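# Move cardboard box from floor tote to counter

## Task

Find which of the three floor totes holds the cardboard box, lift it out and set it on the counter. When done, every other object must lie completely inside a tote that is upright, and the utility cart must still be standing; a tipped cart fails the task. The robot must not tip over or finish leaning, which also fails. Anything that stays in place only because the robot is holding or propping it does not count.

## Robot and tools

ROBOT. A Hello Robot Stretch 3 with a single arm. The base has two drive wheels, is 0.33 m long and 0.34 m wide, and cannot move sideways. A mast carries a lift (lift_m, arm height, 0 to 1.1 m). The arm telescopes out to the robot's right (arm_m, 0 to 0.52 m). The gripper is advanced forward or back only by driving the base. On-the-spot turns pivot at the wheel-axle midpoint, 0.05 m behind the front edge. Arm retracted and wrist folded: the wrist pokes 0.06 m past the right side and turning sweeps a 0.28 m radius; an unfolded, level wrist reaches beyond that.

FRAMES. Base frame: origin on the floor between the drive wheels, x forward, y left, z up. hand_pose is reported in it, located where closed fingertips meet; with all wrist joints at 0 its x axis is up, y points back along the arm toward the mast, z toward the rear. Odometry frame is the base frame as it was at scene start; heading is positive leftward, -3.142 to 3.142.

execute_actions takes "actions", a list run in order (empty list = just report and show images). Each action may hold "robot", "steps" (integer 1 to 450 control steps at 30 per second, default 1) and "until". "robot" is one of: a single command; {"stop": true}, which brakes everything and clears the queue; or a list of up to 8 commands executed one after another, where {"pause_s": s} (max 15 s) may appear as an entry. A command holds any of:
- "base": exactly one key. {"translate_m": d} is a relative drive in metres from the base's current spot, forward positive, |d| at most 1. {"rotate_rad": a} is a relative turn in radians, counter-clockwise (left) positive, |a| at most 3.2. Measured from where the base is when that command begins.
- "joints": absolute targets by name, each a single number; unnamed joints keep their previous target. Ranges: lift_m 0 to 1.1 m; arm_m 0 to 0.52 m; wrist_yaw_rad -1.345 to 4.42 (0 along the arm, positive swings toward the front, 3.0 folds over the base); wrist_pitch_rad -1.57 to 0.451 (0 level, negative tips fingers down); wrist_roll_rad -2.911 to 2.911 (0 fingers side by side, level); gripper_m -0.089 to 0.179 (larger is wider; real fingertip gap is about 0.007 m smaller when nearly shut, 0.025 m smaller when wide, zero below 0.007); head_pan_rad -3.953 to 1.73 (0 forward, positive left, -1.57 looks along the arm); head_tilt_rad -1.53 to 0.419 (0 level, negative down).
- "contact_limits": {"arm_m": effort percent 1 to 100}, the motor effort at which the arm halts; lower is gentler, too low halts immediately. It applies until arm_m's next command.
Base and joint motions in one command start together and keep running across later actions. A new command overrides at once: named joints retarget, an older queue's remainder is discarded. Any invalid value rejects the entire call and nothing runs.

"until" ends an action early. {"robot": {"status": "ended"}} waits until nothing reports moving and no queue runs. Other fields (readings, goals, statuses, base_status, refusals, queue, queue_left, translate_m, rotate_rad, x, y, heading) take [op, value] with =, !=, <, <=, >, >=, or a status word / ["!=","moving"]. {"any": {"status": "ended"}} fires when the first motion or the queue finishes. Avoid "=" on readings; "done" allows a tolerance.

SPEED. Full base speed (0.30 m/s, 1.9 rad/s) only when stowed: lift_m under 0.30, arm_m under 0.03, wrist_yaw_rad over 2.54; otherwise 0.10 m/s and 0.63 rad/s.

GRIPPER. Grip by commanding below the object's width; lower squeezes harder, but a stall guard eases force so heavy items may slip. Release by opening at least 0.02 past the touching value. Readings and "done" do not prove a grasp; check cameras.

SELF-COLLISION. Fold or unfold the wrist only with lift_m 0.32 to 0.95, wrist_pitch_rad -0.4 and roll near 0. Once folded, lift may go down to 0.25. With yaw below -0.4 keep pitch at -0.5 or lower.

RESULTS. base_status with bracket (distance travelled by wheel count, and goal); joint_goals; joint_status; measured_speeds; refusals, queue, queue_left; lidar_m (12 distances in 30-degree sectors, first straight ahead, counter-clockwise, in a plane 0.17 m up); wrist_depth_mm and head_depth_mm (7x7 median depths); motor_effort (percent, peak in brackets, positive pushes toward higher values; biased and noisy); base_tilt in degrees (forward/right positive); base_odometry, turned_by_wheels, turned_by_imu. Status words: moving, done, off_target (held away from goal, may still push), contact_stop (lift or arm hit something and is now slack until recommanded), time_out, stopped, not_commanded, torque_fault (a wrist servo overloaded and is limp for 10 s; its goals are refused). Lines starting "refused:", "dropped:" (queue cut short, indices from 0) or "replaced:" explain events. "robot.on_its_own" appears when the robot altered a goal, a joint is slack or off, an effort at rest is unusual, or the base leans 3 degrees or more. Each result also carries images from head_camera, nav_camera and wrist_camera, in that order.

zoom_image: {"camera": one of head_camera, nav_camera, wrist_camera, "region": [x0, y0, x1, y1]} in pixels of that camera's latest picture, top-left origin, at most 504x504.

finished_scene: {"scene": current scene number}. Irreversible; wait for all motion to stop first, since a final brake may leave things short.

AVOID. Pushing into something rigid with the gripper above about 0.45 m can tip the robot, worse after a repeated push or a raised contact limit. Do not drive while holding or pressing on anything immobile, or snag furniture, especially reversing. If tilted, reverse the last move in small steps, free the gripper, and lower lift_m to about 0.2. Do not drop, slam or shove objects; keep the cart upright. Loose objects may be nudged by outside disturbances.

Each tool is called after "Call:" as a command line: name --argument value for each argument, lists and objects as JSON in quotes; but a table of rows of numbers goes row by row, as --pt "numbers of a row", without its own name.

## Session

Call:
execute_actions --actions '[{"robot":{"joints":{"head_pan_rad":-1.6,"head_tilt_rad":-0.7}},"steps":450,"until":{"robot":{"status":"ended"}}}]'

Scene clock: 1.33 s.
robot.base_odometry: x=+0.000 y=+0.000 heading=+0.000 (m, m, rad; robot's odometry frame)
robot.turned_by_wheels: +0.000 (rad since the last result)
robot.turned_by_imu: +0.000 (rad since the last result)
robot.base_tilt: forward=+1.6 right=+0.9 (deg)
robot.lidar_m: 1.97 1.11 0.91 0.90 0.98 1.02 2.14 2.36 2.69 2.57 2.46 1.66
robot.head_depth_mm: 2419 2636 2770 2182 1752 1441 1235 / 2437 2659 2801 2141 1742 1442 1237 / 2455 2671 2796 2169 1746 1446 1233 / 2513 2790 2994 2212 1758 1440 1235 / 2531 2780 3009 2222 1761 1445 1236 / 2545 2848 2984 2259 1771 1460 1248 / 2530 2818 3028 2243 1778 1456 1247
robot.base_status: not_commanded
robot.joint_positions: lift_m=+0.536 arm_m=-0.002 wrist_yaw_rad=+2.859 wrist_pitch_rad=-0.584 wrist_roll_rad=-0.016 gripper_m=+0.037 head_pan_rad=-1.593 head_tilt_rad=-0.691
robot.joint_goals: lift_m=+0.536 arm_m=-0.002 wrist_yaw_rad=+2.859 wrist_pitch_rad=-0.584 wrist_roll_rad=-0.016 gripper_m=+0.037 head_pan_rad=-1.600 head_tilt_rad=-0.700
robot.joint_status: lift_m=not_commanded arm_m=not_commanded wrist_yaw_rad=not_commanded wrist_pitch_rad=not_commanded wrist_roll_rad=not_commanded gripper_m=not_commanded head_pan_rad=done head_tilt_rad=done
robot.measured_speeds: translate_m=+0.000 rotate_rad=+0.000 lift_m=+0.000 arm_m=+0.000 wrist_yaw_rad=+0.000 wrist_pitch_rad=+0.000 wrist_roll_rad=+0.000 head_pan_rad=+0.000 head_tilt_rad=+0.000
robot: refusals=0 queue=done queue_left=0
robot.motor_effort: left_wheel=+1(0) right_wheel=+0(0) lift_m=+27(27) arm_m=-1(1) wrist_yaw_rad=+0(0) wrist_pitch_rad=+6(5) wrist_roll_rad=+0(0) gripper_m=+0(0) head_pan_rad=-3(35) head_tilt_rad=-4(31) (%)
robot.hand_pose: x=+0.0346 y=+0.0493 z=+0.5130 quat_wxyz=(+0.296, +0.694, +0.109, +0.648) (m; robot's base frame)
robot.wrist_depth_mm: - 844 873 894 938 934 - / - 954 961 - - - - / - 982 - - - - - / 765 866 858 882 930 - - / 709 - 753 786 804 846 861 / 627 642 653 692 721 747 758 / 566 589 - 616 630 665 685
pictures: head_camera (sideways: a quarter turn clockwise sets it upright), nav_camera (sideways: a quarter turn counterclockwise sets it upright), wrist_camera
camera_calibration (this result's frames):
head_camera: T_world_to_cam=[[0.092804, 0.577535, -0.811074, 1.07176], [0.99335, -0.109446, 0.0357276, -0.0526321], [-0.0681353, -0.808996, -0.583852, 0.714512], [0, 0, 0, 1]] pos_world=[0.00150196, -0.0467015, 1.28833]
nav_camera: T_world_to_cam=[[-0.047703, -0.678625, 0.732934, -0.914352], [-0.998747, 0.0435074, -0.0247198, 0.0908236], [-0.0151125, -0.733195, -0.679851, 0.843725], [0, 0, 0, 1]] pos_world=[0.0598434, -0.00583893, 1.24601]
wrist_camera: T_world_to_cam=[[0.959076, -0.245157, 0.141675, -0.109127], [-0.0783102, -0.710495, -0.699332, 0.428088], [0.272106, 0.659617, -0.700616, 0.479013], [0, 0, 0, 1]] pos_world=[0.00784248, -0.0385639, 0.65044]
Images, in order (width x height): head_camera 896x504, nav_camera 672x504, wrist_camera 644x364.

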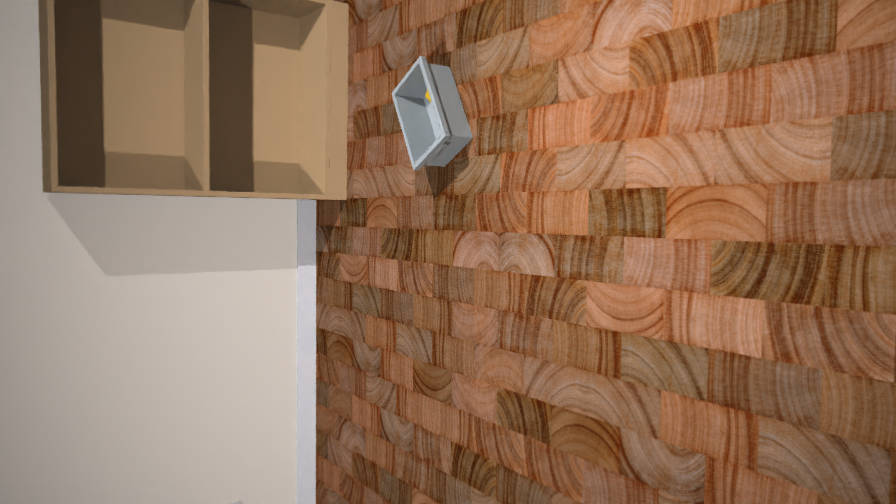

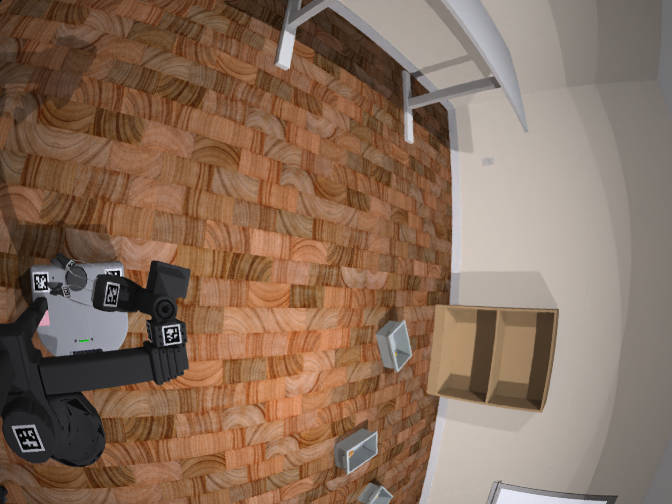

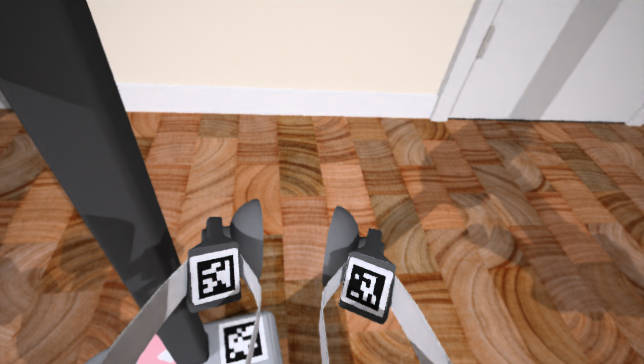

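Call:
execute_actions --actions '[{"robot":[{"joints":{"lift_m":0.34,"wrist_yaw_rad":3.0,"wrist_pitch_rad":-0.4,"head_pan_rad":0,"head_tilt_rad":-0.95}},{"joints":{"lift_m":0.26}},{"base":{"rotate_rad":-2.2}},{"base":{"translate_m":1.0}}],"steps":450,"until":{"robot":{"status":"ended"}}}]'

Scene clock: 13.33 s.
robot.base_odometry: x=-0.588 y=-0.809 heading=-2.200 (m, m, rad; robot's odometry frame)
robot.turned_by_wheels: -2.200 (rad since the last result)
robot.turned_by_imu: -2.170 (rad since the last result)
robot.base_tilt: forward=+1.7 right=+0.9 (deg)
robot.lidar_m: 1.70 1.71 2.10 2.24 2.44 2.36 1.84 1.46 1.47 1.74 1.71 1.82
robot.head_depth_mm: 2588 2458 1927 1681 1445 1274 1133 / 2438 2507 1960 1695 1418 1263 1131 / 2248 2449 2016 1680 1410 1268 1132 / 2102 2365 1990 1689 1453 1274 1130 / 1985 2283 2025 1682 1442 1273 1130 / 1876 2147 2006 1689 1447 1274 1135 / 1747 1929 1911 1693 1425 1270 1136
robot.base_status: done (translate_m +1.0000 of +1.0000)
robot.joint_positions: lift_m=+0.260 arm_m=-0.002 wrist_yaw_rad=+2.998 wrist_pitch_rad=-0.418 wrist_roll_rad=-0.016 gripper_m=+0.037 head_pan_rad=-0.007 head_tilt_rad=-0.939
robot.joint_goals: lift_m=+0.260 arm_m=-0.002 wrist_yaw_rad=+3.000 wrist_pitch_rad=-0.400 wrist_roll_rad=-0.016 gripper_m=+0.037 head_pan_rad=+0.000 head_tilt_rad=-0.950
robot.joint_status: lift_m=done arm_m=not_commanded wrist_yaw_rad=done wrist_pitch_rad=done wrist_roll_rad=not_commanded gripper_m=not_commanded head_pan_rad=done head_tilt_rad=done
robot.measured_speeds: translate_m=+0.000 rotate_rad=+0.000 lift_m=+0.000 arm_m=+0.000 wrist_yaw_rad=+0.000 wrist_pitch_rad=+0.000 wrist_roll_rad=+0.000 head_pan_rad=+0.000 head_tilt_rad=+0.000
robot: refusals=0 queue=done queue_left=0
robot.motor_effort: left_wheel=+3(11) right_wheel=-4(10) lift_m=+23(28) arm_m=-1(1) wrist_yaw_rad=+1(4) wrist_pitch_rad=+8(8) wrist_roll_rad=+0(0) gripper_m=+0(0) head_pan_rad=+3(36) head_tilt_rad=-5(19) (%)
robot.hand_pose: x=+0.0108 y=+0.0788 z=+0.2729 quat_wxyz=(+0.195, +0.695, +0.099, +0.685) (m; robot's base frame)
robot.wrist_depth_mm: - - - - - - - / 887 - - - - - - / 687 - 777 827 908 928 798 / 574 - 624 657 691 738 717 / 485 491 539 546 577 593 620 / - - - - 486 505 526 / - - - 411 416 435 446
pictures: head_camera (sideways: a quarter turn clockwise sets it upright), nav_camera (sideways: a quarter turn counterclockwise sets it upright), wrist_camera
camera_calibration (this result's frames):
head_camera: T_world_to_cam=[[-0.760381, 0.0852655, -0.643856, 0.859029], [0.100457, 0.994855, 0.0131104, -0.0177325], [0.641661, -0.0547109, -0.765035, 0.945844], [0, 0, 0, 1]] pos_world=[0.0480598, -0.00385639, 1.27693]
nav_camera: T_world_to_cam=[[0.838511, -0.0384848, 0.543524, -0.67296], [-0.0337634, -0.999256, -0.0186656, 0.0770482], [0.543838, -0.00269992, -0.839186, 1.04751], [0, 0, 0, 1]] pos_world=[-0.00278749, 0.0539203, 1.24626]
wrist_camera: T_world_to_cam=[[0.980367, -0.13367, 0.144956, -0.0549883], [0.038661, -0.59057, -0.80606, 0.29769], [0.193352, 0.795839, -0.573807, 0.253283], [0, 0, 0, 1]] pos_world=[-0.00657302, -0.033116, 0.393262]
Images, in order (width x height): head_camera 896x504, nav_camera 672x504, wrist_camera 644x364.

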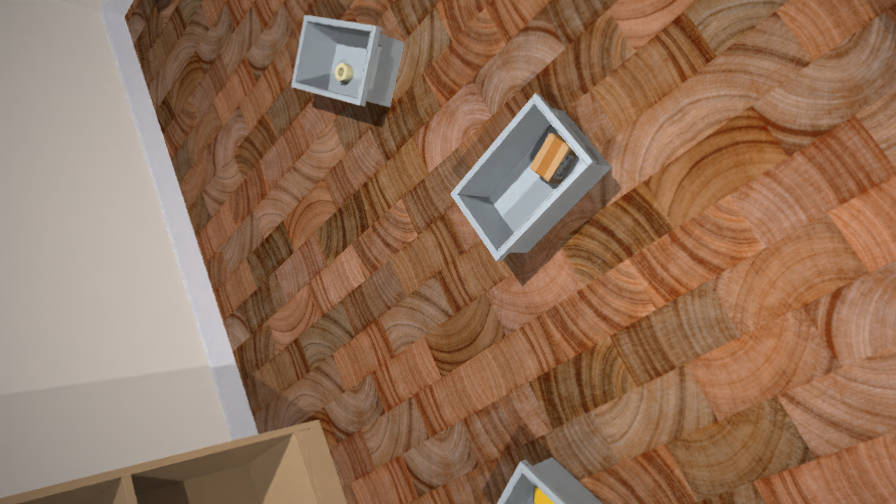

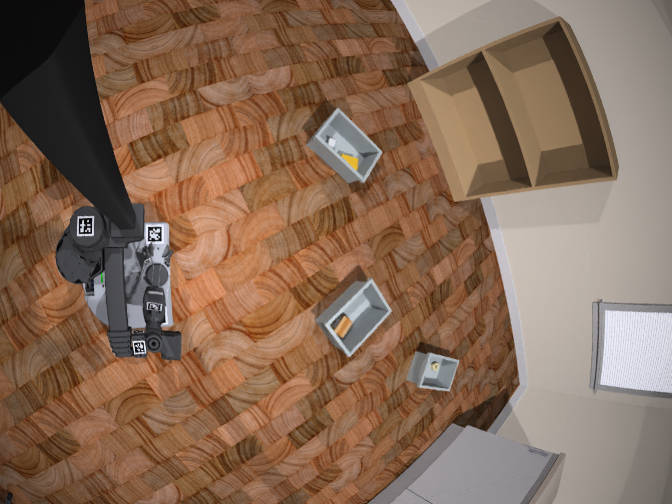

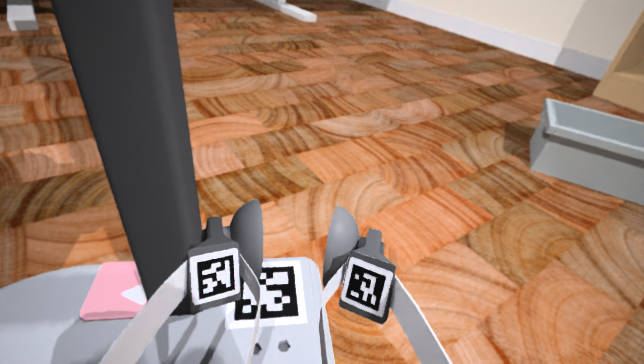

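Call:
zoom_image --camera "head_camera" --region '[430, 80, 630, 280]'

Region (430, 80, 630, 280) of head_camera's 896x504 image, scaled by 2.520, with more detail than that image has.

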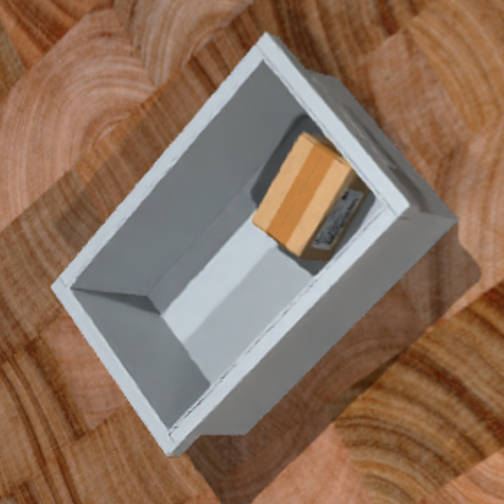

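Call:
execute_actions --actions '[{"robot":[{"base":{"rotate_rad":0.25}},{"base":{"translate_m":1.0}},{"base":{"translate_m":0.05}},{"base":{"rotate_rad":-0.67},"joints":{"lift_m":0.42,"head_pan_rad":-1.5,"head_tilt_rad":-1.15}},{"joints":{"wrist_yaw_rad":0}},{"joints":{"wrist_pitch_rad":-1.55,"arm_m":0.44,"gripper_m":0.10,"wrist_roll_rad":-0.2}}],"steps":450,"until":{"robot":{"status":"ended"}}},{"steps":300,"until":{"robot":{"status":"ended"}}}]'

Scene clock: 32.93 s.
robot.base_odometry: x=-0.977 y=-1.784 heading=-2.620 (m, m, rad; robot's odometry frame)
robot.turned_by_wheels: -0.420 (rad since the last result)
robot.turned_by_imu: -0.409 (rad since the last result)
robot.base_tilt: forward=+1.7 right=+0.9 (deg)
robot.lidar_m: 1.16 0.65 0.89 0.87 1.68 2.16 2.43 2.83 2.39 1.83 1.53 1.52
robot.head_depth_mm: 2139 1855 1644 1477 1325 1215 1131 / 2158 1852 1638 1467 1333 1220 - / 2126 1857 1680 1446 1318 1231 - / 2133 1847 1696 1406 1319 1233 - / 2057 1857 1630 1467 1298 1211 1105 / 1902 1825 1631 1448 1319 1197 1107 / 1690 1847 1620 1451 1314 1197 1103
robot.base_status: done (rotate_rad -0.6698 of -0.6700)
robot.joint_positions: lift_m=+0.420 arm_m=+0.440 wrist_yaw_rad=+0.001 wrist_pitch_rad=-1.545 wrist_roll_rad=-0.193 gripper_m=+0.100 head_pan_rad=-1.493 head_tilt_rad=-1.136
robot.joint_goals: lift_m=+0.420 arm_m=+0.440 wrist_yaw_rad=+0.000 wrist_pitch_rad=-1.550 wrist_roll_rad=-0.200 gripper_m=+0.100 head_pan_rad=-1.500 head_tilt_rad=-1.150
robot.joint_status: lift_m=done arm_m=done wrist_yaw_rad=done wrist_pitch_rad=done wrist_roll_rad=done gripper_m=done head_pan_rad=done head_tilt_rad=done
robot.measured_speeds: translate_m=+0.000 rotate_rad=+0.000 lift_m=+0.000 arm_m=+0.000 wrist_yaw_rad=+0.000 wrist_pitch_rad=+0.000 wrist_roll_rad=+0.000 head_pan_rad=+0.000 head_tilt_rad=+0.000
robot: refusals=0 queue=done queue_left=0
robot.motor_effort: left_wheel=+3(8) right_wheel=-4(11) lift_m=+32(33) arm_m=+2(1) wrist_yaw_rad=+0(0) wrist_pitch_rad=-2(9) wrist_roll_rad=-3(2) gripper_m=+0(79) head_pan_rad=-3(34) head_tilt_rad=-6(19) (%)
robot.hand_pose: x=-0.0216 y=-0.5671 z=+0.3017 quat_wxyz=(+0.553, +0.539, -0.454, -0.444) (m; robot's base frame)
robot.wrist_depth_mm: 404 410 413 423 427 433 446 / 412 416 426 433 443 454 460 / 425 434 437 402 454 464 471 / 442 438 449 452 460 475 485 / 456 345 465 426 480 493 497 / 466 - 435 492 495 515 522 / 482 492 454 506 514 528 536
pictures: head_camera (sideways: a quarter turn clockwise sets it upright), nav_camera (sideways: a quarter turn counterclockwise sets it upright), wrist_camera
camera_calibration (this result's frames):
head_camera: T_world_to_cam=[[0.0121165, 0.875917, -0.482309, 0.643856], [0.999843, -0.0168583, -0.00549832, 0.00100878], [-0.012947, -0.482166, -0.875984, 1.09407], [0, 0, 0, 1]] pos_world=[0.00535501, -0.036424, 1.26893]
nav_camera: T_world_to_cam=[[0.03945, -0.92872, 0.368678, -0.440338], [-0.998782, -0.0475947, -0.0130202, 0.0755811], [0.0296393, -0.367715, -0.929466, 1.16795], [0, 0, 0, 1]] pos_world=[0.0582432, 0.0241191, 1.2489]
wrist_camera: T_world_to_cam=[[-0.949939, -0.306668, 0.0597588, -0.227842], [-0.292129, 0.939628, 0.178216, 0.504429], [-0.110804, 0.151837, -0.982175, 0.541596], [0, 0, 0, 1]] pos_world=[-0.00906623, -0.626082, 0.45566]
Images, in order (width x height): head_camera 896x504, nav_camera 672x504, wrist_camera 644x364.

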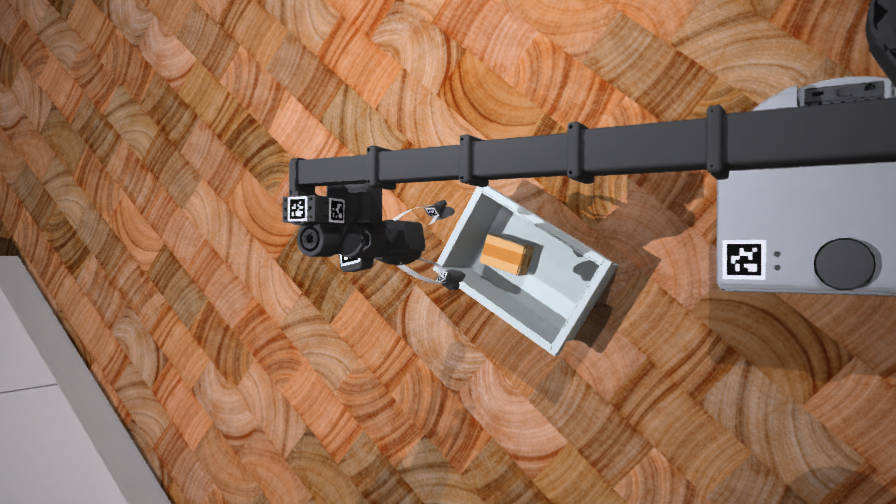

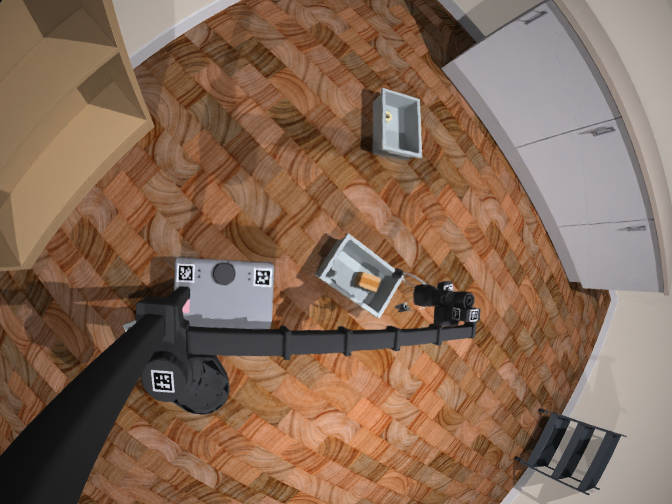

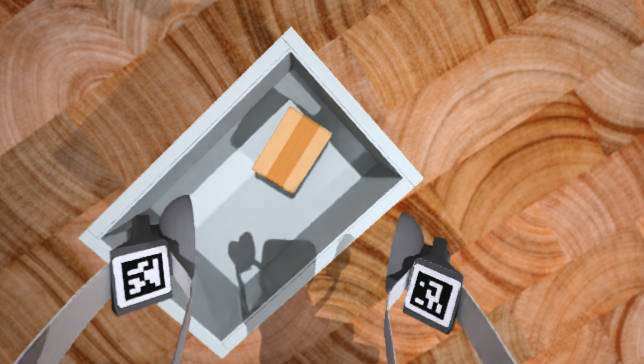

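Call:
execute_actions --actions '[{"robot":{"base":{"translate_m":0.012},"joints":{"arm_m":0.463,"wrist_roll_rad":0.17,"gripper_m":0.09,"lift_m":0.26}},"steps":450,"until":{"robot":{"status":"ended"}}}]'

Scene clock: 36.17 s.
robot.base_odometry: x=-0.988 y=-1.790 heading=-2.620 (m, m, rad; robot's odometry frame)
robot.turned_by_wheels: +0.000 (rad since the last result)
robot.turned_by_imu: +0.000 (rad since the last result)
robot.base_tilt: forward=+1.7 right=+0.9 (deg)
robot.lidar_m: 1.14 0.64 0.88 0.87 1.66 2.18 2.45 2.85 2.39 1.81 1.52 1.51
robot.head_depth_mm: 2152 1868 1640 1462 1340 1215 1127 / 2146 1853 1632 1461 1326 1217 - / 2153 1873 1672 1443 1325 1238 - / 2126 1862 1641 1396 1311 1236 - / 2048 1841 1623 1448 1292 1205 1114 / 1872 1850 1630 1454 1316 1198 1107 / 1683 1846 1615 1450 1309 1203 1099
robot.base_status: done (translate_m +0.0120 of +0.0120)
robot.joint_positions: lift_m=+0.260 arm_m=+0.463 wrist_yaw_rad=+0.001 wrist_pitch_rad=-1.546 wrist_roll_rad=+0.163 gripper_m=+0.090 head_pan_rad=-1.493 head_tilt_rad=-1.136
robot.joint_goals: lift_m=+0.260 arm_m=+0.463 wrist_yaw_rad=+0.000 wrist_pitch_rad=-1.550 wrist_roll_rad=+0.170 gripper_m=+0.090 head_pan_rad=-1.500 head_tilt_rad=-1.150
robot.joint_status: lift_m=done arm_m=done wrist_yaw_rad=done wrist_pitch_rad=done wrist_roll_rad=done gripper_m=done head_pan_rad=done head_tilt_rad=done
robot.measured_speeds: translate_m=+0.000 rotate_rad=+0.000 lift_m=+0.000 arm_m=+0.000 wrist_yaw_rad=+0.000 wrist_pitch_rad=+0.000 wrist_roll_rad=+0.000 head_pan_rad=+0.000 head_tilt_rad=+0.000
robot: refusals=0 queue=done queue_left=0
robot.motor_effort: left_wheel=+3(6) right_wheel=-5(5) lift_m=+23(30) arm_m=+3(4) wrist_yaw_rad=-1(1) wrist_pitch_rad=-2(2) wrist_roll_rad=+3(3) gripper_m=+0(48) head_pan_rad=-3(3) head_tilt_rad=-5(6) (%)
robot.hand_pose: x=-0.0217 y=-0.5899 z=+0.1422 quat_wxyz=(+0.464, +0.452, -0.545, -0.532) (m; robot's base frame)
robot.wrist_depth_mm: 265 269 270 276 282 285 289 / 272 275 168 173 291 295 297 / 280 283 252 286 181 303 308 / 290 287 292 249 298 197 315 / 296 248 302 257 258 211 325 / 306 - 313 316 - 332 337 / 312 300 324 325 225 342 352
pictures: head_camera (sideways: a quarter turn clockwise sets it upright), nav_camera (sideways: a quarter turn counterclockwise sets it upright), wrist_camera
camera_calibration (this result's frames):
head_camera: T_world_to_cam=[[0.0122547, 0.875915, -0.482309, 0.643856], [0.99984, -0.017016, -0.00549831, 0.00100878], [-0.013023, -0.482165, -0.875984, 1.09407], [0, 0, 0, 1]] pos_world=[0.00534926, -0.0364238, 1.26893]
nav_camera: T_world_to_cam=[[0.0393035, -0.928726, 0.368678, -0.440338], [-0.998789, -0.0474372, -0.0130202, 0.0755812], [0.0295813, -0.36772, -0.929466, 1.16795], [0, 0, 0, 1]] pos_world=[0.058247, 0.0241109, 1.2489]
wrist_camera: T_world_to_cam=[[-0.997738, 0.043568, 0.0511843, -0.0185261], [0.0520185, 0.982748, 0.177486, 0.587256], [-0.0425686, 0.179747, -0.982791, 0.406359], [0, 0, 0, 1]] pos_world=[-0.0317343, -0.649359, 0.296085]
Images, in order (width x height): head_camera 896x504, nav_camera 672x504, wrist_camera 644x364.

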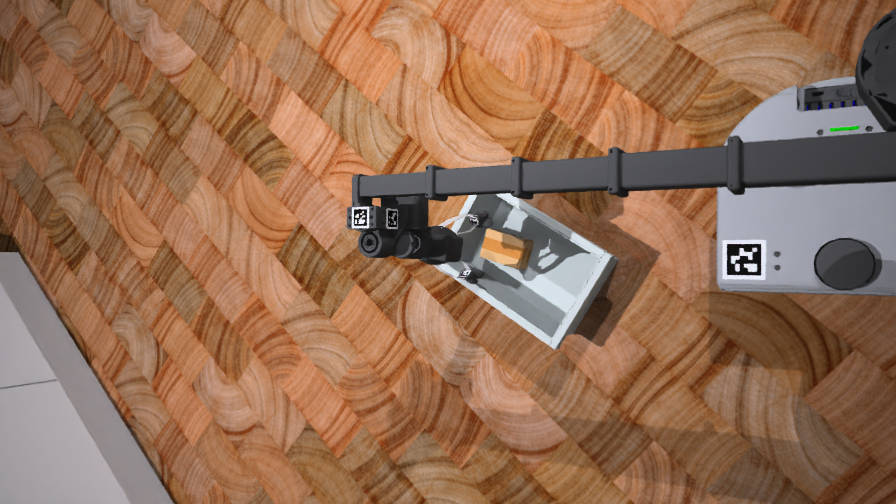

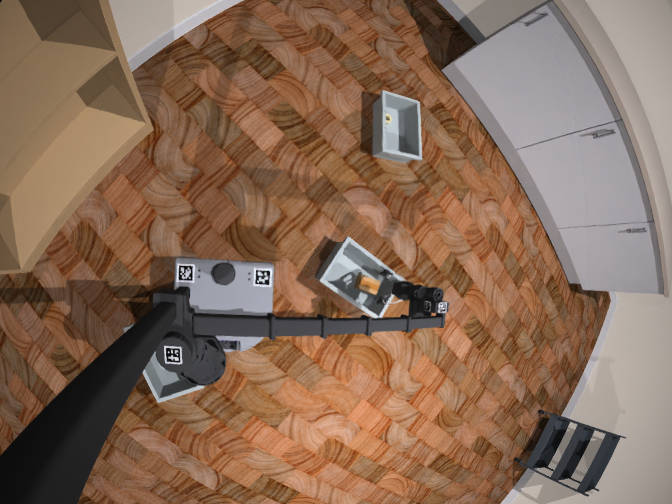

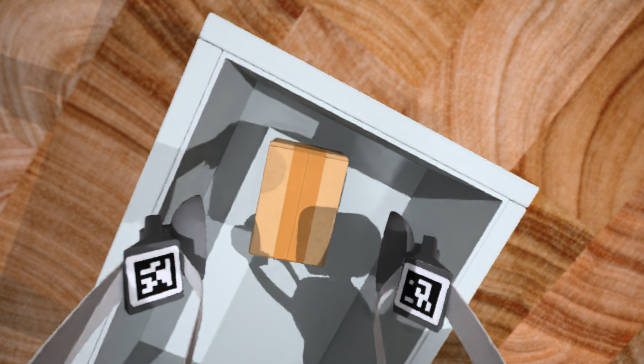

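Call:
execute_actions --actions '[{"robot":{"joints":{"lift_m":0.19,"gripper_m":0.085}},"steps":450,"until":{"robot":{"status":"ended"}}}]'

Scene clock: 38.23 s.
robot.base_odometry: x=-0.988 y=-1.790 heading=-2.620 (m, m, rad; robot's odometry frame)
robot.turned_by_wheels: +0.000 (rad since the last result)
robot.turned_by_imu: +0.000 (rad since the last result)
robot.base_tilt: forward=+1.6 right=+0.9 (deg)
robot.lidar_m: 1.15 0.64 0.88 0.87 1.66 2.18 2.45 2.85 2.40 1.82 1.52 1.51
robot.head_depth_mm: 2141 1872 1632 1469 1332 1202 1128 / 2154 1885 1639 1470 1331 1216 - / 2140 1862 1627 1466 1318 1224 - / 2122 1849 1637 1396 1320 1228 - / 2048 1859 1638 1455 1288 1203 1105 / 1850 1852 1626 1447 1315 1201 1113 / 1685 1843 1622 1453 1311 1200 1107
robot.base_status: done (translate_m +0.0120 of +0.0120)
robot.joint_positions: lift_m=+0.190 arm_m=+0.463 wrist_yaw_rad=+0.001 wrist_pitch_rad=-1.546 wrist_roll_rad=+0.163 gripper_m=+0.085 head_pan_rad=-1.493 head_tilt_rad=-1.136
robot.joint_goals: lift_m=+0.190 arm_m=+0.463 wrist_yaw_rad=+0.000 wrist_pitch_rad=-1.550 wrist_roll_rad=+0.170 gripper_m=+0.085 head_pan_rad=-1.500 head_tilt_rad=-1.150
robot.joint_status: lift_m=done arm_m=done wrist_yaw_rad=done wrist_pitch_rad=done wrist_roll_rad=done gripper_m=done head_pan_rad=done head_tilt_rad=done
robot.measured_speeds: translate_m=+0.000 rotate_rad=+0.000 lift_m=+0.000 arm_m=+0.000 wrist_yaw_rad=+0.000 wrist_pitch_rad=+0.000 wrist_roll_rad=+0.000 head_pan_rad=+0.000 head_tilt_rad=+0.000
robot: refusals=0 queue=done queue_left=0
robot.motor_effort: left_wheel=+3(3) right_wheel=-4(4) lift_m=+23(22) arm_m=+3(2) wrist_yaw_rad=+0(1) wrist_pitch_rad=-2(2) wrist_roll_rad=+3(2) gripper_m=+0(32) head_pan_rad=-3(3) head_tilt_rad=-5(5) (%)
robot.hand_pose: x=-0.0217 y=-0.5899 z=+0.0722 quat_wxyz=(+0.464, +0.452, -0.545, -0.532) (m; robot's base frame)
robot.wrist_depth_mm: 203 98 99 210 216 219 221 / 208 101 159 104 219 225 228 / 214 110 218 221 108 229 236 / 106 131 222 179 232 114 240 / 109 139 185 183 236 175 120 / 116 - 190 190 - 159 125 / - 241 247 253 206 142 267
pictures: head_camera (sideways: a quarter turn clockwise sets it upright), nav_camera (sideways: a quarter turn counterclockwise sets it upright), wrist_camera
camera_calibration (this result's frames):
head_camera: T_world_to_cam=[[0.0122547, 0.875915, -0.482309, 0.643855], [0.99984, -0.017016, -0.00549832, 0.00100879], [-0.013023, -0.482164, -0.875984, 1.09407], [0, 0, 0, 1]] pos_world=[0.00534926, -0.0364238, 1.26893]
nav_camera: T_world_to_cam=[[0.0393035, -0.928726, 0.368678, -0.440338], [-0.998789, -0.0474372, -0.0130202, 0.0755812], [0.0295813, -0.36772, -0.929466, 1.16795], [0, 0, 0, 1]] pos_world=[0.058247, 0.0241109, 1.2489]
wrist_camera: T_world_to_cam=[[-0.997738, 0.0435822, 0.051184, -0.0149344], [0.0520324, 0.982747, 0.177486, 0.599682], [-0.0425657, 0.179747, -0.982791, 0.337558], [0, 0, 0, 1]] pos_world=[-0.0317351, -0.64936, 0.226078]
Images, in order (width x height): head_camera 896x504, nav_camera 672x504, wrist_camera 644x364.

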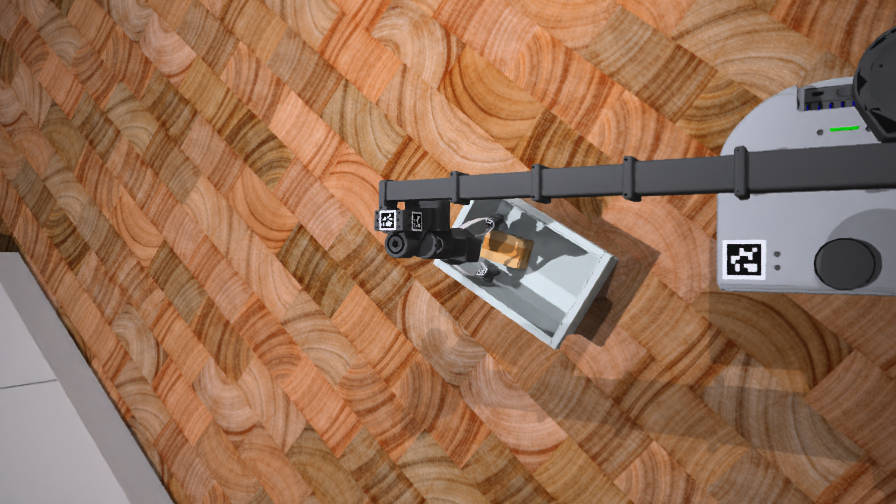

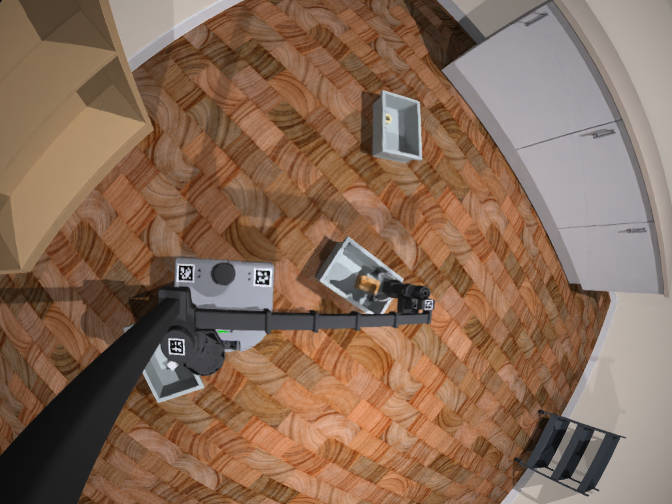

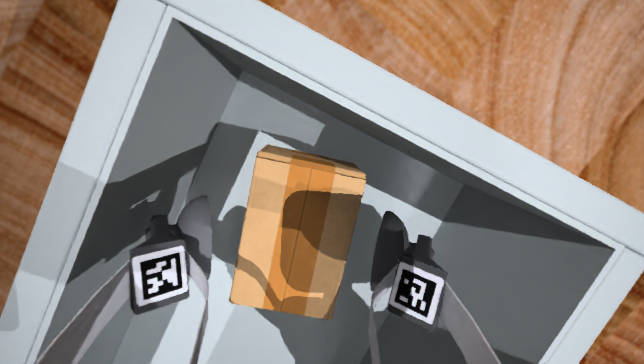

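Call:
execute_actions --actions '[{"robot":[{"joints":{"lift_m":0.147}},{"joints":{"gripper_m":0.0}},{"pause_s":0.5},{"joints":{"lift_m":0.4}},{"joints":{"lift_m":1.1,"arm_m":0.02,"head_pan_rad":-0.5,"head_tilt_rad":-1.0}}],"steps":450,"until":{"robot":{"status":"ended"}}}]'

Scene clock: 51.40 s.
robot.base_odometry: x=-0.988 y=-1.790 heading=-2.620 (m, m, rad; robot's odometry frame)
robot.turned_by_wheels: +0.000 (rad since the last result)
robot.turned_by_imu: -0.001 (rad since the last result)
robot.base_tilt: forward=+1.7 right=+0.9 (deg)
robot.lidar_m: 1.15 0.64 0.88 0.87 1.66 2.17 2.44 2.84 2.39 1.81 1.52 1.52
robot.head_depth_mm: 1355 1582 1841 1605 1401 1224 1131 / 1381 1588 1812 1551 1402 1242 1121 / 1951 2149 1873 1560 1395 1249 1121 / 2013 2182 1875 1565 1398 1245 1119 / 2021 2227 1848 1595 1391 1243 1124 / 2060 2253 1853 1592 1392 1251 1119 / 2041 2098 1854 1575 1392 1248 1118
robot.base_status: done (translate_m +0.0120 of +0.0120)
robot.joint_positions: lift_m=+1.098 arm_m=+0.020 wrist_yaw_rad=+0.001 wrist_pitch_rad=-1.546 wrist_roll_rad=+0.163 gripper_m=+0.007 head_pan_rad=-0.507 head_tilt_rad=-1.001
robot.joint_goals: lift_m=+1.100 arm_m=+0.020 wrist_yaw_rad=+0.000 wrist_pitch_rad=-1.550 wrist_roll_rad=+0.170 gripper_m=+0.006 head_pan_rad=-0.500 head_tilt_rad=-1.000
robot.joint_status: lift_m=done arm_m=done wrist_yaw_rad=done wrist_pitch_rad=done wrist_roll_rad=done gripper_m=done head_pan_rad=done head_tilt_rad=done
robot.measured_speeds: translate_m=+0.000 rotate_rad=+0.000 lift_m=+0.000 arm_m=+0.000 wrist_yaw_rad=+0.000 wrist_pitch_rad=+0.000 wrist_roll_rad=+0.000 head_pan_rad=+0.000 head_tilt_rad=+0.000
robot: refusals=0 queue=done queue_left=0
robot.on_its_own: gripper_m is held at +0.006, not at your +0.000, by its stall guard, which is not easing now
robot.motor_effort: left_wheel=+3(3) right_wheel=-4(5) lift_m=+32(33) arm_m=-4(5) wrist_yaw_rad=+0(0) wrist_pitch_rad=-2(2) wrist_roll_rad=+2(3) gripper_m=-20(97) head_pan_rad=+3(35) head_tilt_rad=+0(12) (%)
robot.hand_pose: x=-0.0217 y=-0.1474 z=+0.9800 quat_wxyz=(+0.463, +0.452, -0.545, -0.533) (m; robot's base frame)
robot.wrist_depth_mm: - - - - - - - / - - - - - - - / - - - - - - - / - - 158 132 - - - / - - 132 133 - - - / - - 136 137 - - - / - - 141 142 - - -
pictures: head_camera (sideways: a quarter turn clockwise sets it upright), nav_camera (sideways: a quarter turn counterclockwise sets it upright), wrist_camera
camera_calibration (this result's frames):
head_camera: T_world_to_cam=[[-0.660032, 0.45821, -0.595316, 0.795174], [0.56583, 0.82449, 0.00726182, -0.0129562], [0.49416, -0.332055, -0.803459, 0.996704], [0, 0, 0, 1]] pos_world=[0.0396404, -0.0227137, 1.27428]
nav_camera: T_world_to_cam=[[0.745443, -0.45153, 0.490342, -0.603114], [-0.509832, -0.860107, -0.0169532, 0.0777214], [0.429401, -0.237355, -0.871365, 1.09003], [0, 0, 0, 1]] pos_world=[0.0211521, 0.0532482, 1.24686]
wrist_camera: T_world_to_cam=[[-0.997704, 0.0443607, 0.0511661, -0.0805532], [0.0527968, 0.982703, 0.177505, 0.00368086], [-0.0424068, 0.179799, -0.982789, 1.15024], [0, 0, 0, 1]] pos_world=[-0.0317845, -0.206856, 1.13391]
Images, in order (width x height): head_camera 896x504, nav_camera 672x504, wrist_camera 644x364.

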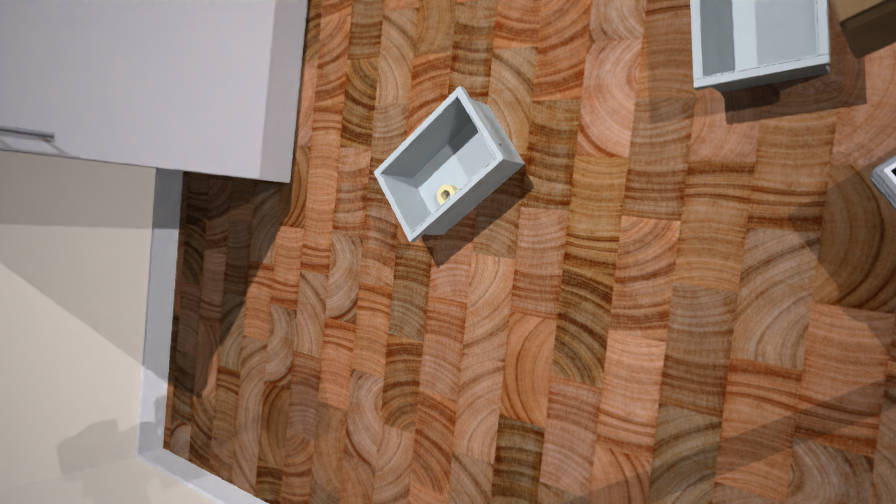

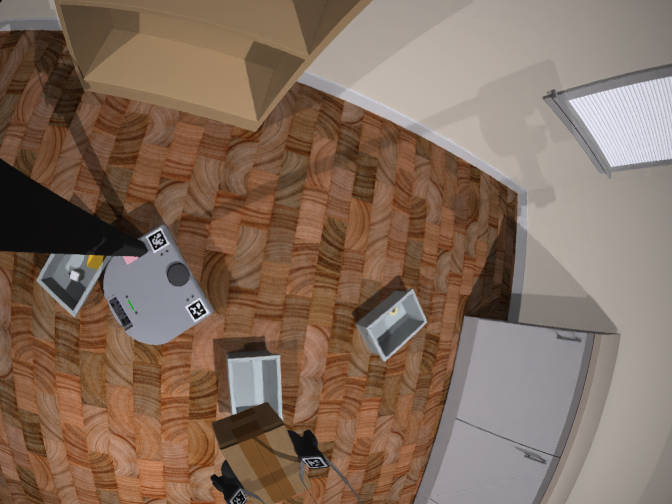

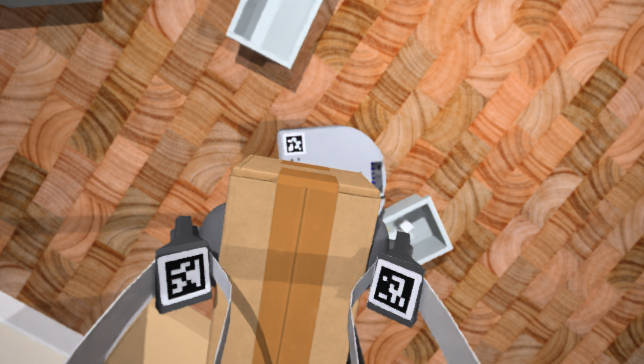

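Call:
execute_actions --actions '[{"robot":[{"base":{"rotate_rad":0.86},"joints":{"head_pan_rad":-3.1,"head_tilt_rad":-1.1}},{"base":{"translate_m":-0.3}}],"steps":450,"until":{"robot":{"status":"ended"}}}]'

Scene clock: 61.67 s.
robot.base_odometry: x=-0.931 y=-1.495 heading=-1.760 (m, m, rad; robot's odometry frame)
robot.turned_by_wheels: +0.860 (rad since the last result)
robot.turned_by_imu: +0.848 (rad since the last result)
robot.base_tilt: forward=+1.7 right=+0.8 (deg)
robot.lidar_m: 0.93 1.10 1.74 2.20 2.72 2.64 2.12 2.11 1.56 1.51 1.79 1.30
robot.head_depth_mm: 2356 1991 1721 1505 1358 1238 1094 / 2350 1983 1706 1511 1348 1214 1088 / 2345 1993 1720 1493 1341 1235 - / 2333 1959 1705 1501 1343 1248 - / 2324 1971 1708 1509 1339 1256 - / 2177 1957 1714 1514 1344 1211 1110 / 2163 1965 1697 1491 1341 1216 1108
robot.base_status: done (translate_m -0.3000 of -0.3000)
robot.joint_positions: lift_m=+1.098 arm_m=+0.020 wrist_yaw_rad=+0.001 wrist_pitch_rad=-1.546 wrist_roll_rad=+0.163 gripper_m=+0.007 head_pan_rad=-3.093 head_tilt_rad=-1.087
robot.joint_goals: lift_m=+1.100 arm_m=+0.020 wrist_yaw_rad=+0.000 wrist_pitch_rad=-1.550 wrist_roll_rad=+0.170 gripper_m=+0.006 head_pan_rad=-3.100 head_tilt_rad=-1.100
robot.joint_status: lift_m=done arm_m=done wrist_yaw_rad=done wrist_pitch_rad=done wrist_roll_rad=done gripper_m=done head_pan_rad=done head_tilt_rad=done
robot.measured_speeds: translate_m=+0.000 rotate_rad=+0.000 lift_m=+0.000 arm_m=+0.000 wrist_yaw_rad=+0.000 wrist_pitch_rad=+0.000 wrist_roll_rad=+0.000 head_pan_rad=+0.000 head_tilt_rad=+0.000
robot: refusals=0 queue=done queue_left=0
robot.on_its_own: gripper_m is held at +0.006, not at your +0.000, by its stall guard, which is not easing now
robot.motor_effort: left_wheel=-2(6) right_wheel=+4(10) lift_m=+33(32) arm_m=-4(4) wrist_yaw_rad=-2(0) wrist_pitch_rad=-2(2) wrist_roll_rad=+2(2) gripper_m=-20(20) head_pan_rad=-3(34) head_tilt_rad=-6(14) (%)
robot.hand_pose: x=-0.0217 y=-0.1474 z=+0.9800 quat_wxyz=(+0.463, +0.452, -0.545, -0.533) (m; robot's base frame)
robot.wrist_depth_mm: - - - - - - - / - - - - - - - / - - - - - - - / - - 159 131 - - - / - - 132 133 - - - / - - 136 138 - - - / - - 141 143 - - -
pictures: head_camera (sideways: a quarter turn clockwise sets it upright), nav_camera (sideways: a quarter turn counterclockwise sets it upright), wrist_camera
camera_calibration (this result's frames):
head_camera: T_world_to_cam=[[0.85012, -0.0388115, -0.525157, 0.69456], [-0.0460921, -0.998937, -0.000787606, 0.00125638], [-0.524568, 0.0248752, -0.851005, 1.06473], [0, 0, 0, 1]] pos_world=[-0.0318799, 0.0017267, 1.27084]
nav_camera: T_world_to_cam=[[-0.909982, -0.0114689, 0.414488, -0.494212], [-0.019206, 0.99971, -0.0145034, 0.0715376], [-0.414202, -0.0211585, -0.909939, 1.1453], [0, 0, 0, 1]] pos_world=[0.0260328, -0.0529522, 1.24803]
wrist_camera: T_world_to_cam=[[-0.997705, 0.0443513, 0.0511663, -0.0805547], [0.0527876, 0.982703, 0.177505, 0.00368145], [-0.0424087, 0.179799, -0.982789, 1.15024], [0, 0, 0, 1]] pos_world=[-0.0317839, -0.206857, 1.13391]
Images, in order (width x height): head_camera 896x504, nav_camera 672x504, wrist_camera 644x364.

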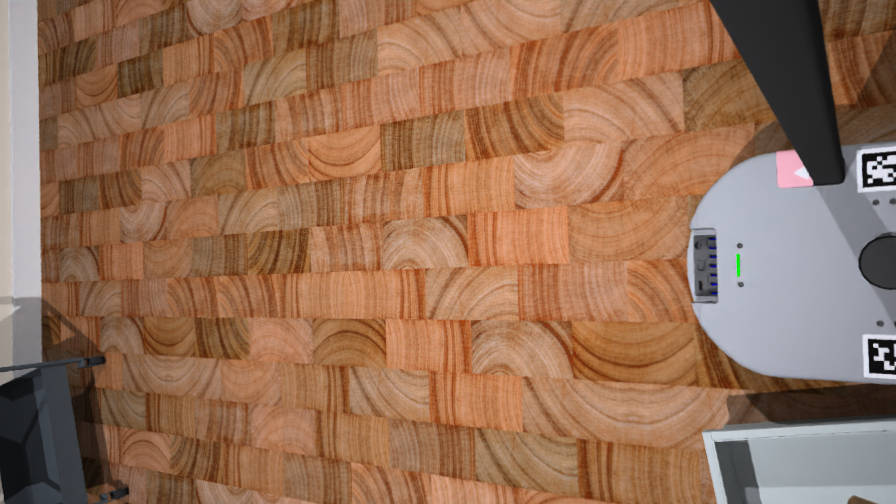

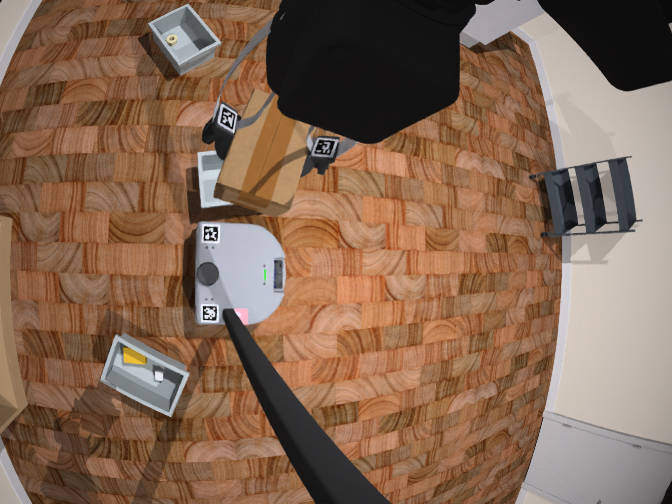

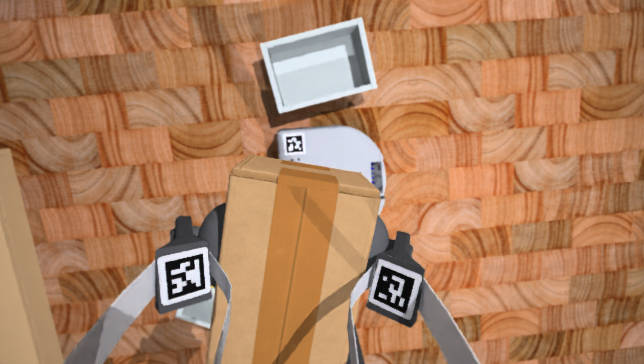

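Call:
execute_actions --actions '[{"robot":[{"base":{"translate_m":-0.52}},{"base":{"rotate_rad":-1.57},"joints":{"head_pan_rad":0,"head_tilt_rad":-0.9}},{"base":{"translate_m":0.7}}],"steps":450,"until":{"robot":{"status":"ended"}}},{"steps":200,"until":{"robot":{"status":"ended"}}}]'

Scene clock: 80.33 s.
robot.base_odometry: x=-1.521 y=-0.854 heading=+2.953 (m, m, rad; robot's odometry frame)
robot.turned_by_wheels: -1.570 (rad since the last result)
robot.turned_by_imu: -1.555 (rad since the last result)
robot.base_tilt: forward=+1.6 right=+0.9 (deg)
robot.lidar_m: 0.81 0.84 1.84 1.76 1.56 2.50 2.86 2.82 1.67 1.48 1.12 0.83
robot.head_depth_mm: 1038 827 961 1174 1444 1295 1145 / 1045 829 952 1154 1445 1284 1137 / 1042 831 943 1149 1415 1291 1145 / 1042 831 938 1138 1417 1299 1143 / 1041 829 928 1125 1411 1300 1139 / 1042 820 919 1111 1416 1295 1146 / 1051 813 915 1104 1425 1295 1139
robot.base_status: done (translate_m +0.7000 of +0.7000)
robot.joint_positions: lift_m=+1.098 arm_m=+0.020 wrist_yaw_rad=+0.001 wrist_pitch_rad=-1.546 wrist_roll_rad=+0.163 gripper_m=+0.007 head_pan_rad=-0.007 head_tilt_rad=-0.902
robot.joint_goals: lift_m=+1.100 arm_m=+0.020 wrist_yaw_rad=+0.000 wrist_pitch_rad=-1.550 wrist_roll_rad=+0.170 gripper_m=+0.006 head_pan_rad=+0.000 head_tilt_rad=-0.900
robot.joint_status: lift_m=done arm_m=done wrist_yaw_rad=done wrist_pitch_rad=done wrist_roll_rad=done gripper_m=done head_pan_rad=done head_tilt_rad=done
robot.measured_speeds: translate_m=+0.000 rotate_rad=+0.000 lift_m=+0.000 arm_m=+0.000 wrist_yaw_rad=+0.000 wrist_pitch_rad=+0.000 wrist_roll_rad=+0.000 head_pan_rad=+0.000 head_tilt_rad=+0.000
robot: refusals=0 queue=done queue_left=0
robot.on_its_own: gripper_m is held at +0.006, not at your +0.000, by its stall guard, which is not easing now
robot.motor_effort: left_wheel=+3(7) right_wheel=-4(9) lift_m=+32(32) arm_m=-4(4) wrist_yaw_rad=+0(1) wrist_pitch_rad=-2(2) wrist_roll_rad=+2(2) gripper_m=-20(20) head_pan_rad=+3(34) head_tilt_rad=+1(16) (%)
robot.hand_pose: x=-0.0217 y=-0.1474 z=+0.9800 quat_wxyz=(+0.463, +0.452, -0.545, -0.533) (m; robot's base frame)
robot.wrist_depth_mm: - - - - - - - / - - - - - - - / - - - - - - - / - - 159 132 - - - / - - 132 133 - - - / - - 136 137 - - - / - - 141 142 - - -
pictures: head_camera (sideways: a quarter turn clockwise sets it upright), nav_camera (sideways: a quarter turn counterclockwise sets it upright), wrist_camera
camera_calibration (this result's frames):
head_camera: T_world_to_cam=[[-0.736071, 0.0853576, -0.671501, 0.894904], [0.100257, 0.994824, 0.0165594, -0.0222221], [0.669439, -0.0551336, -0.740819, 0.914184], [0, 0, 0, 1]] pos_world=[0.0489502, -0.00387741, 1.27854]
nav_camera: T_world_to_cam=[[0.817867, -0.0386302, 0.574109, -0.71268], [-0.0334051, -0.999249, -0.0196483, 0.0783263], [0.574437, -0.00310852, -0.818543, 1.02048], [0, 0, 0, 1]] pos_world=[-0.000710252, 0.0539087, 1.24601]
wrist_camera: T_world_to_cam=[[-0.997704, 0.0443679, 0.0511659, -0.0805519], [0.0528039, 0.982702, 0.177505, 0.00368212], [-0.0424053, 0.179799, -0.982789, 1.15024], [0, 0, 0, 1]] pos_world=[-0.031785, -0.206857, 1.13391]
Images, in order (width x height): head_camera 896x504, nav_camera 672x504, wrist_camera 644x364.

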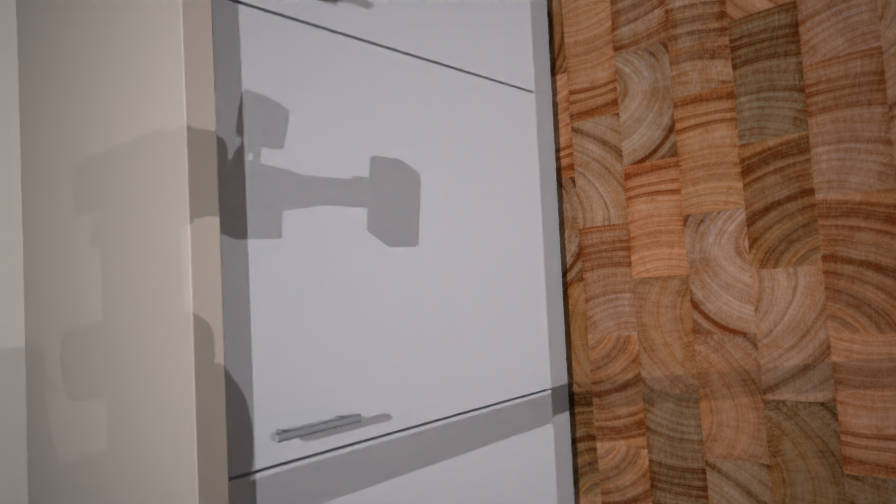

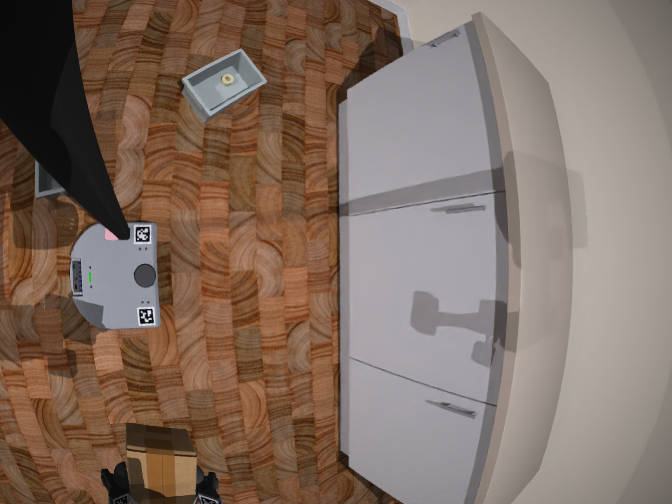

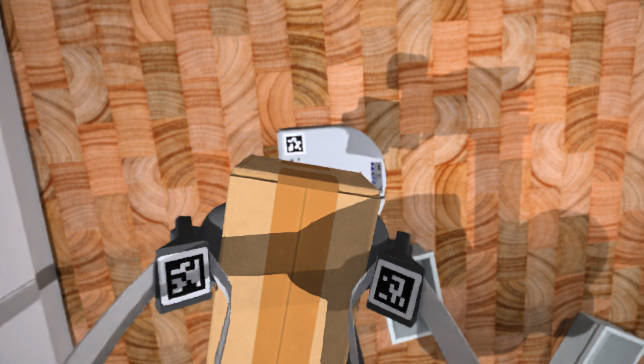

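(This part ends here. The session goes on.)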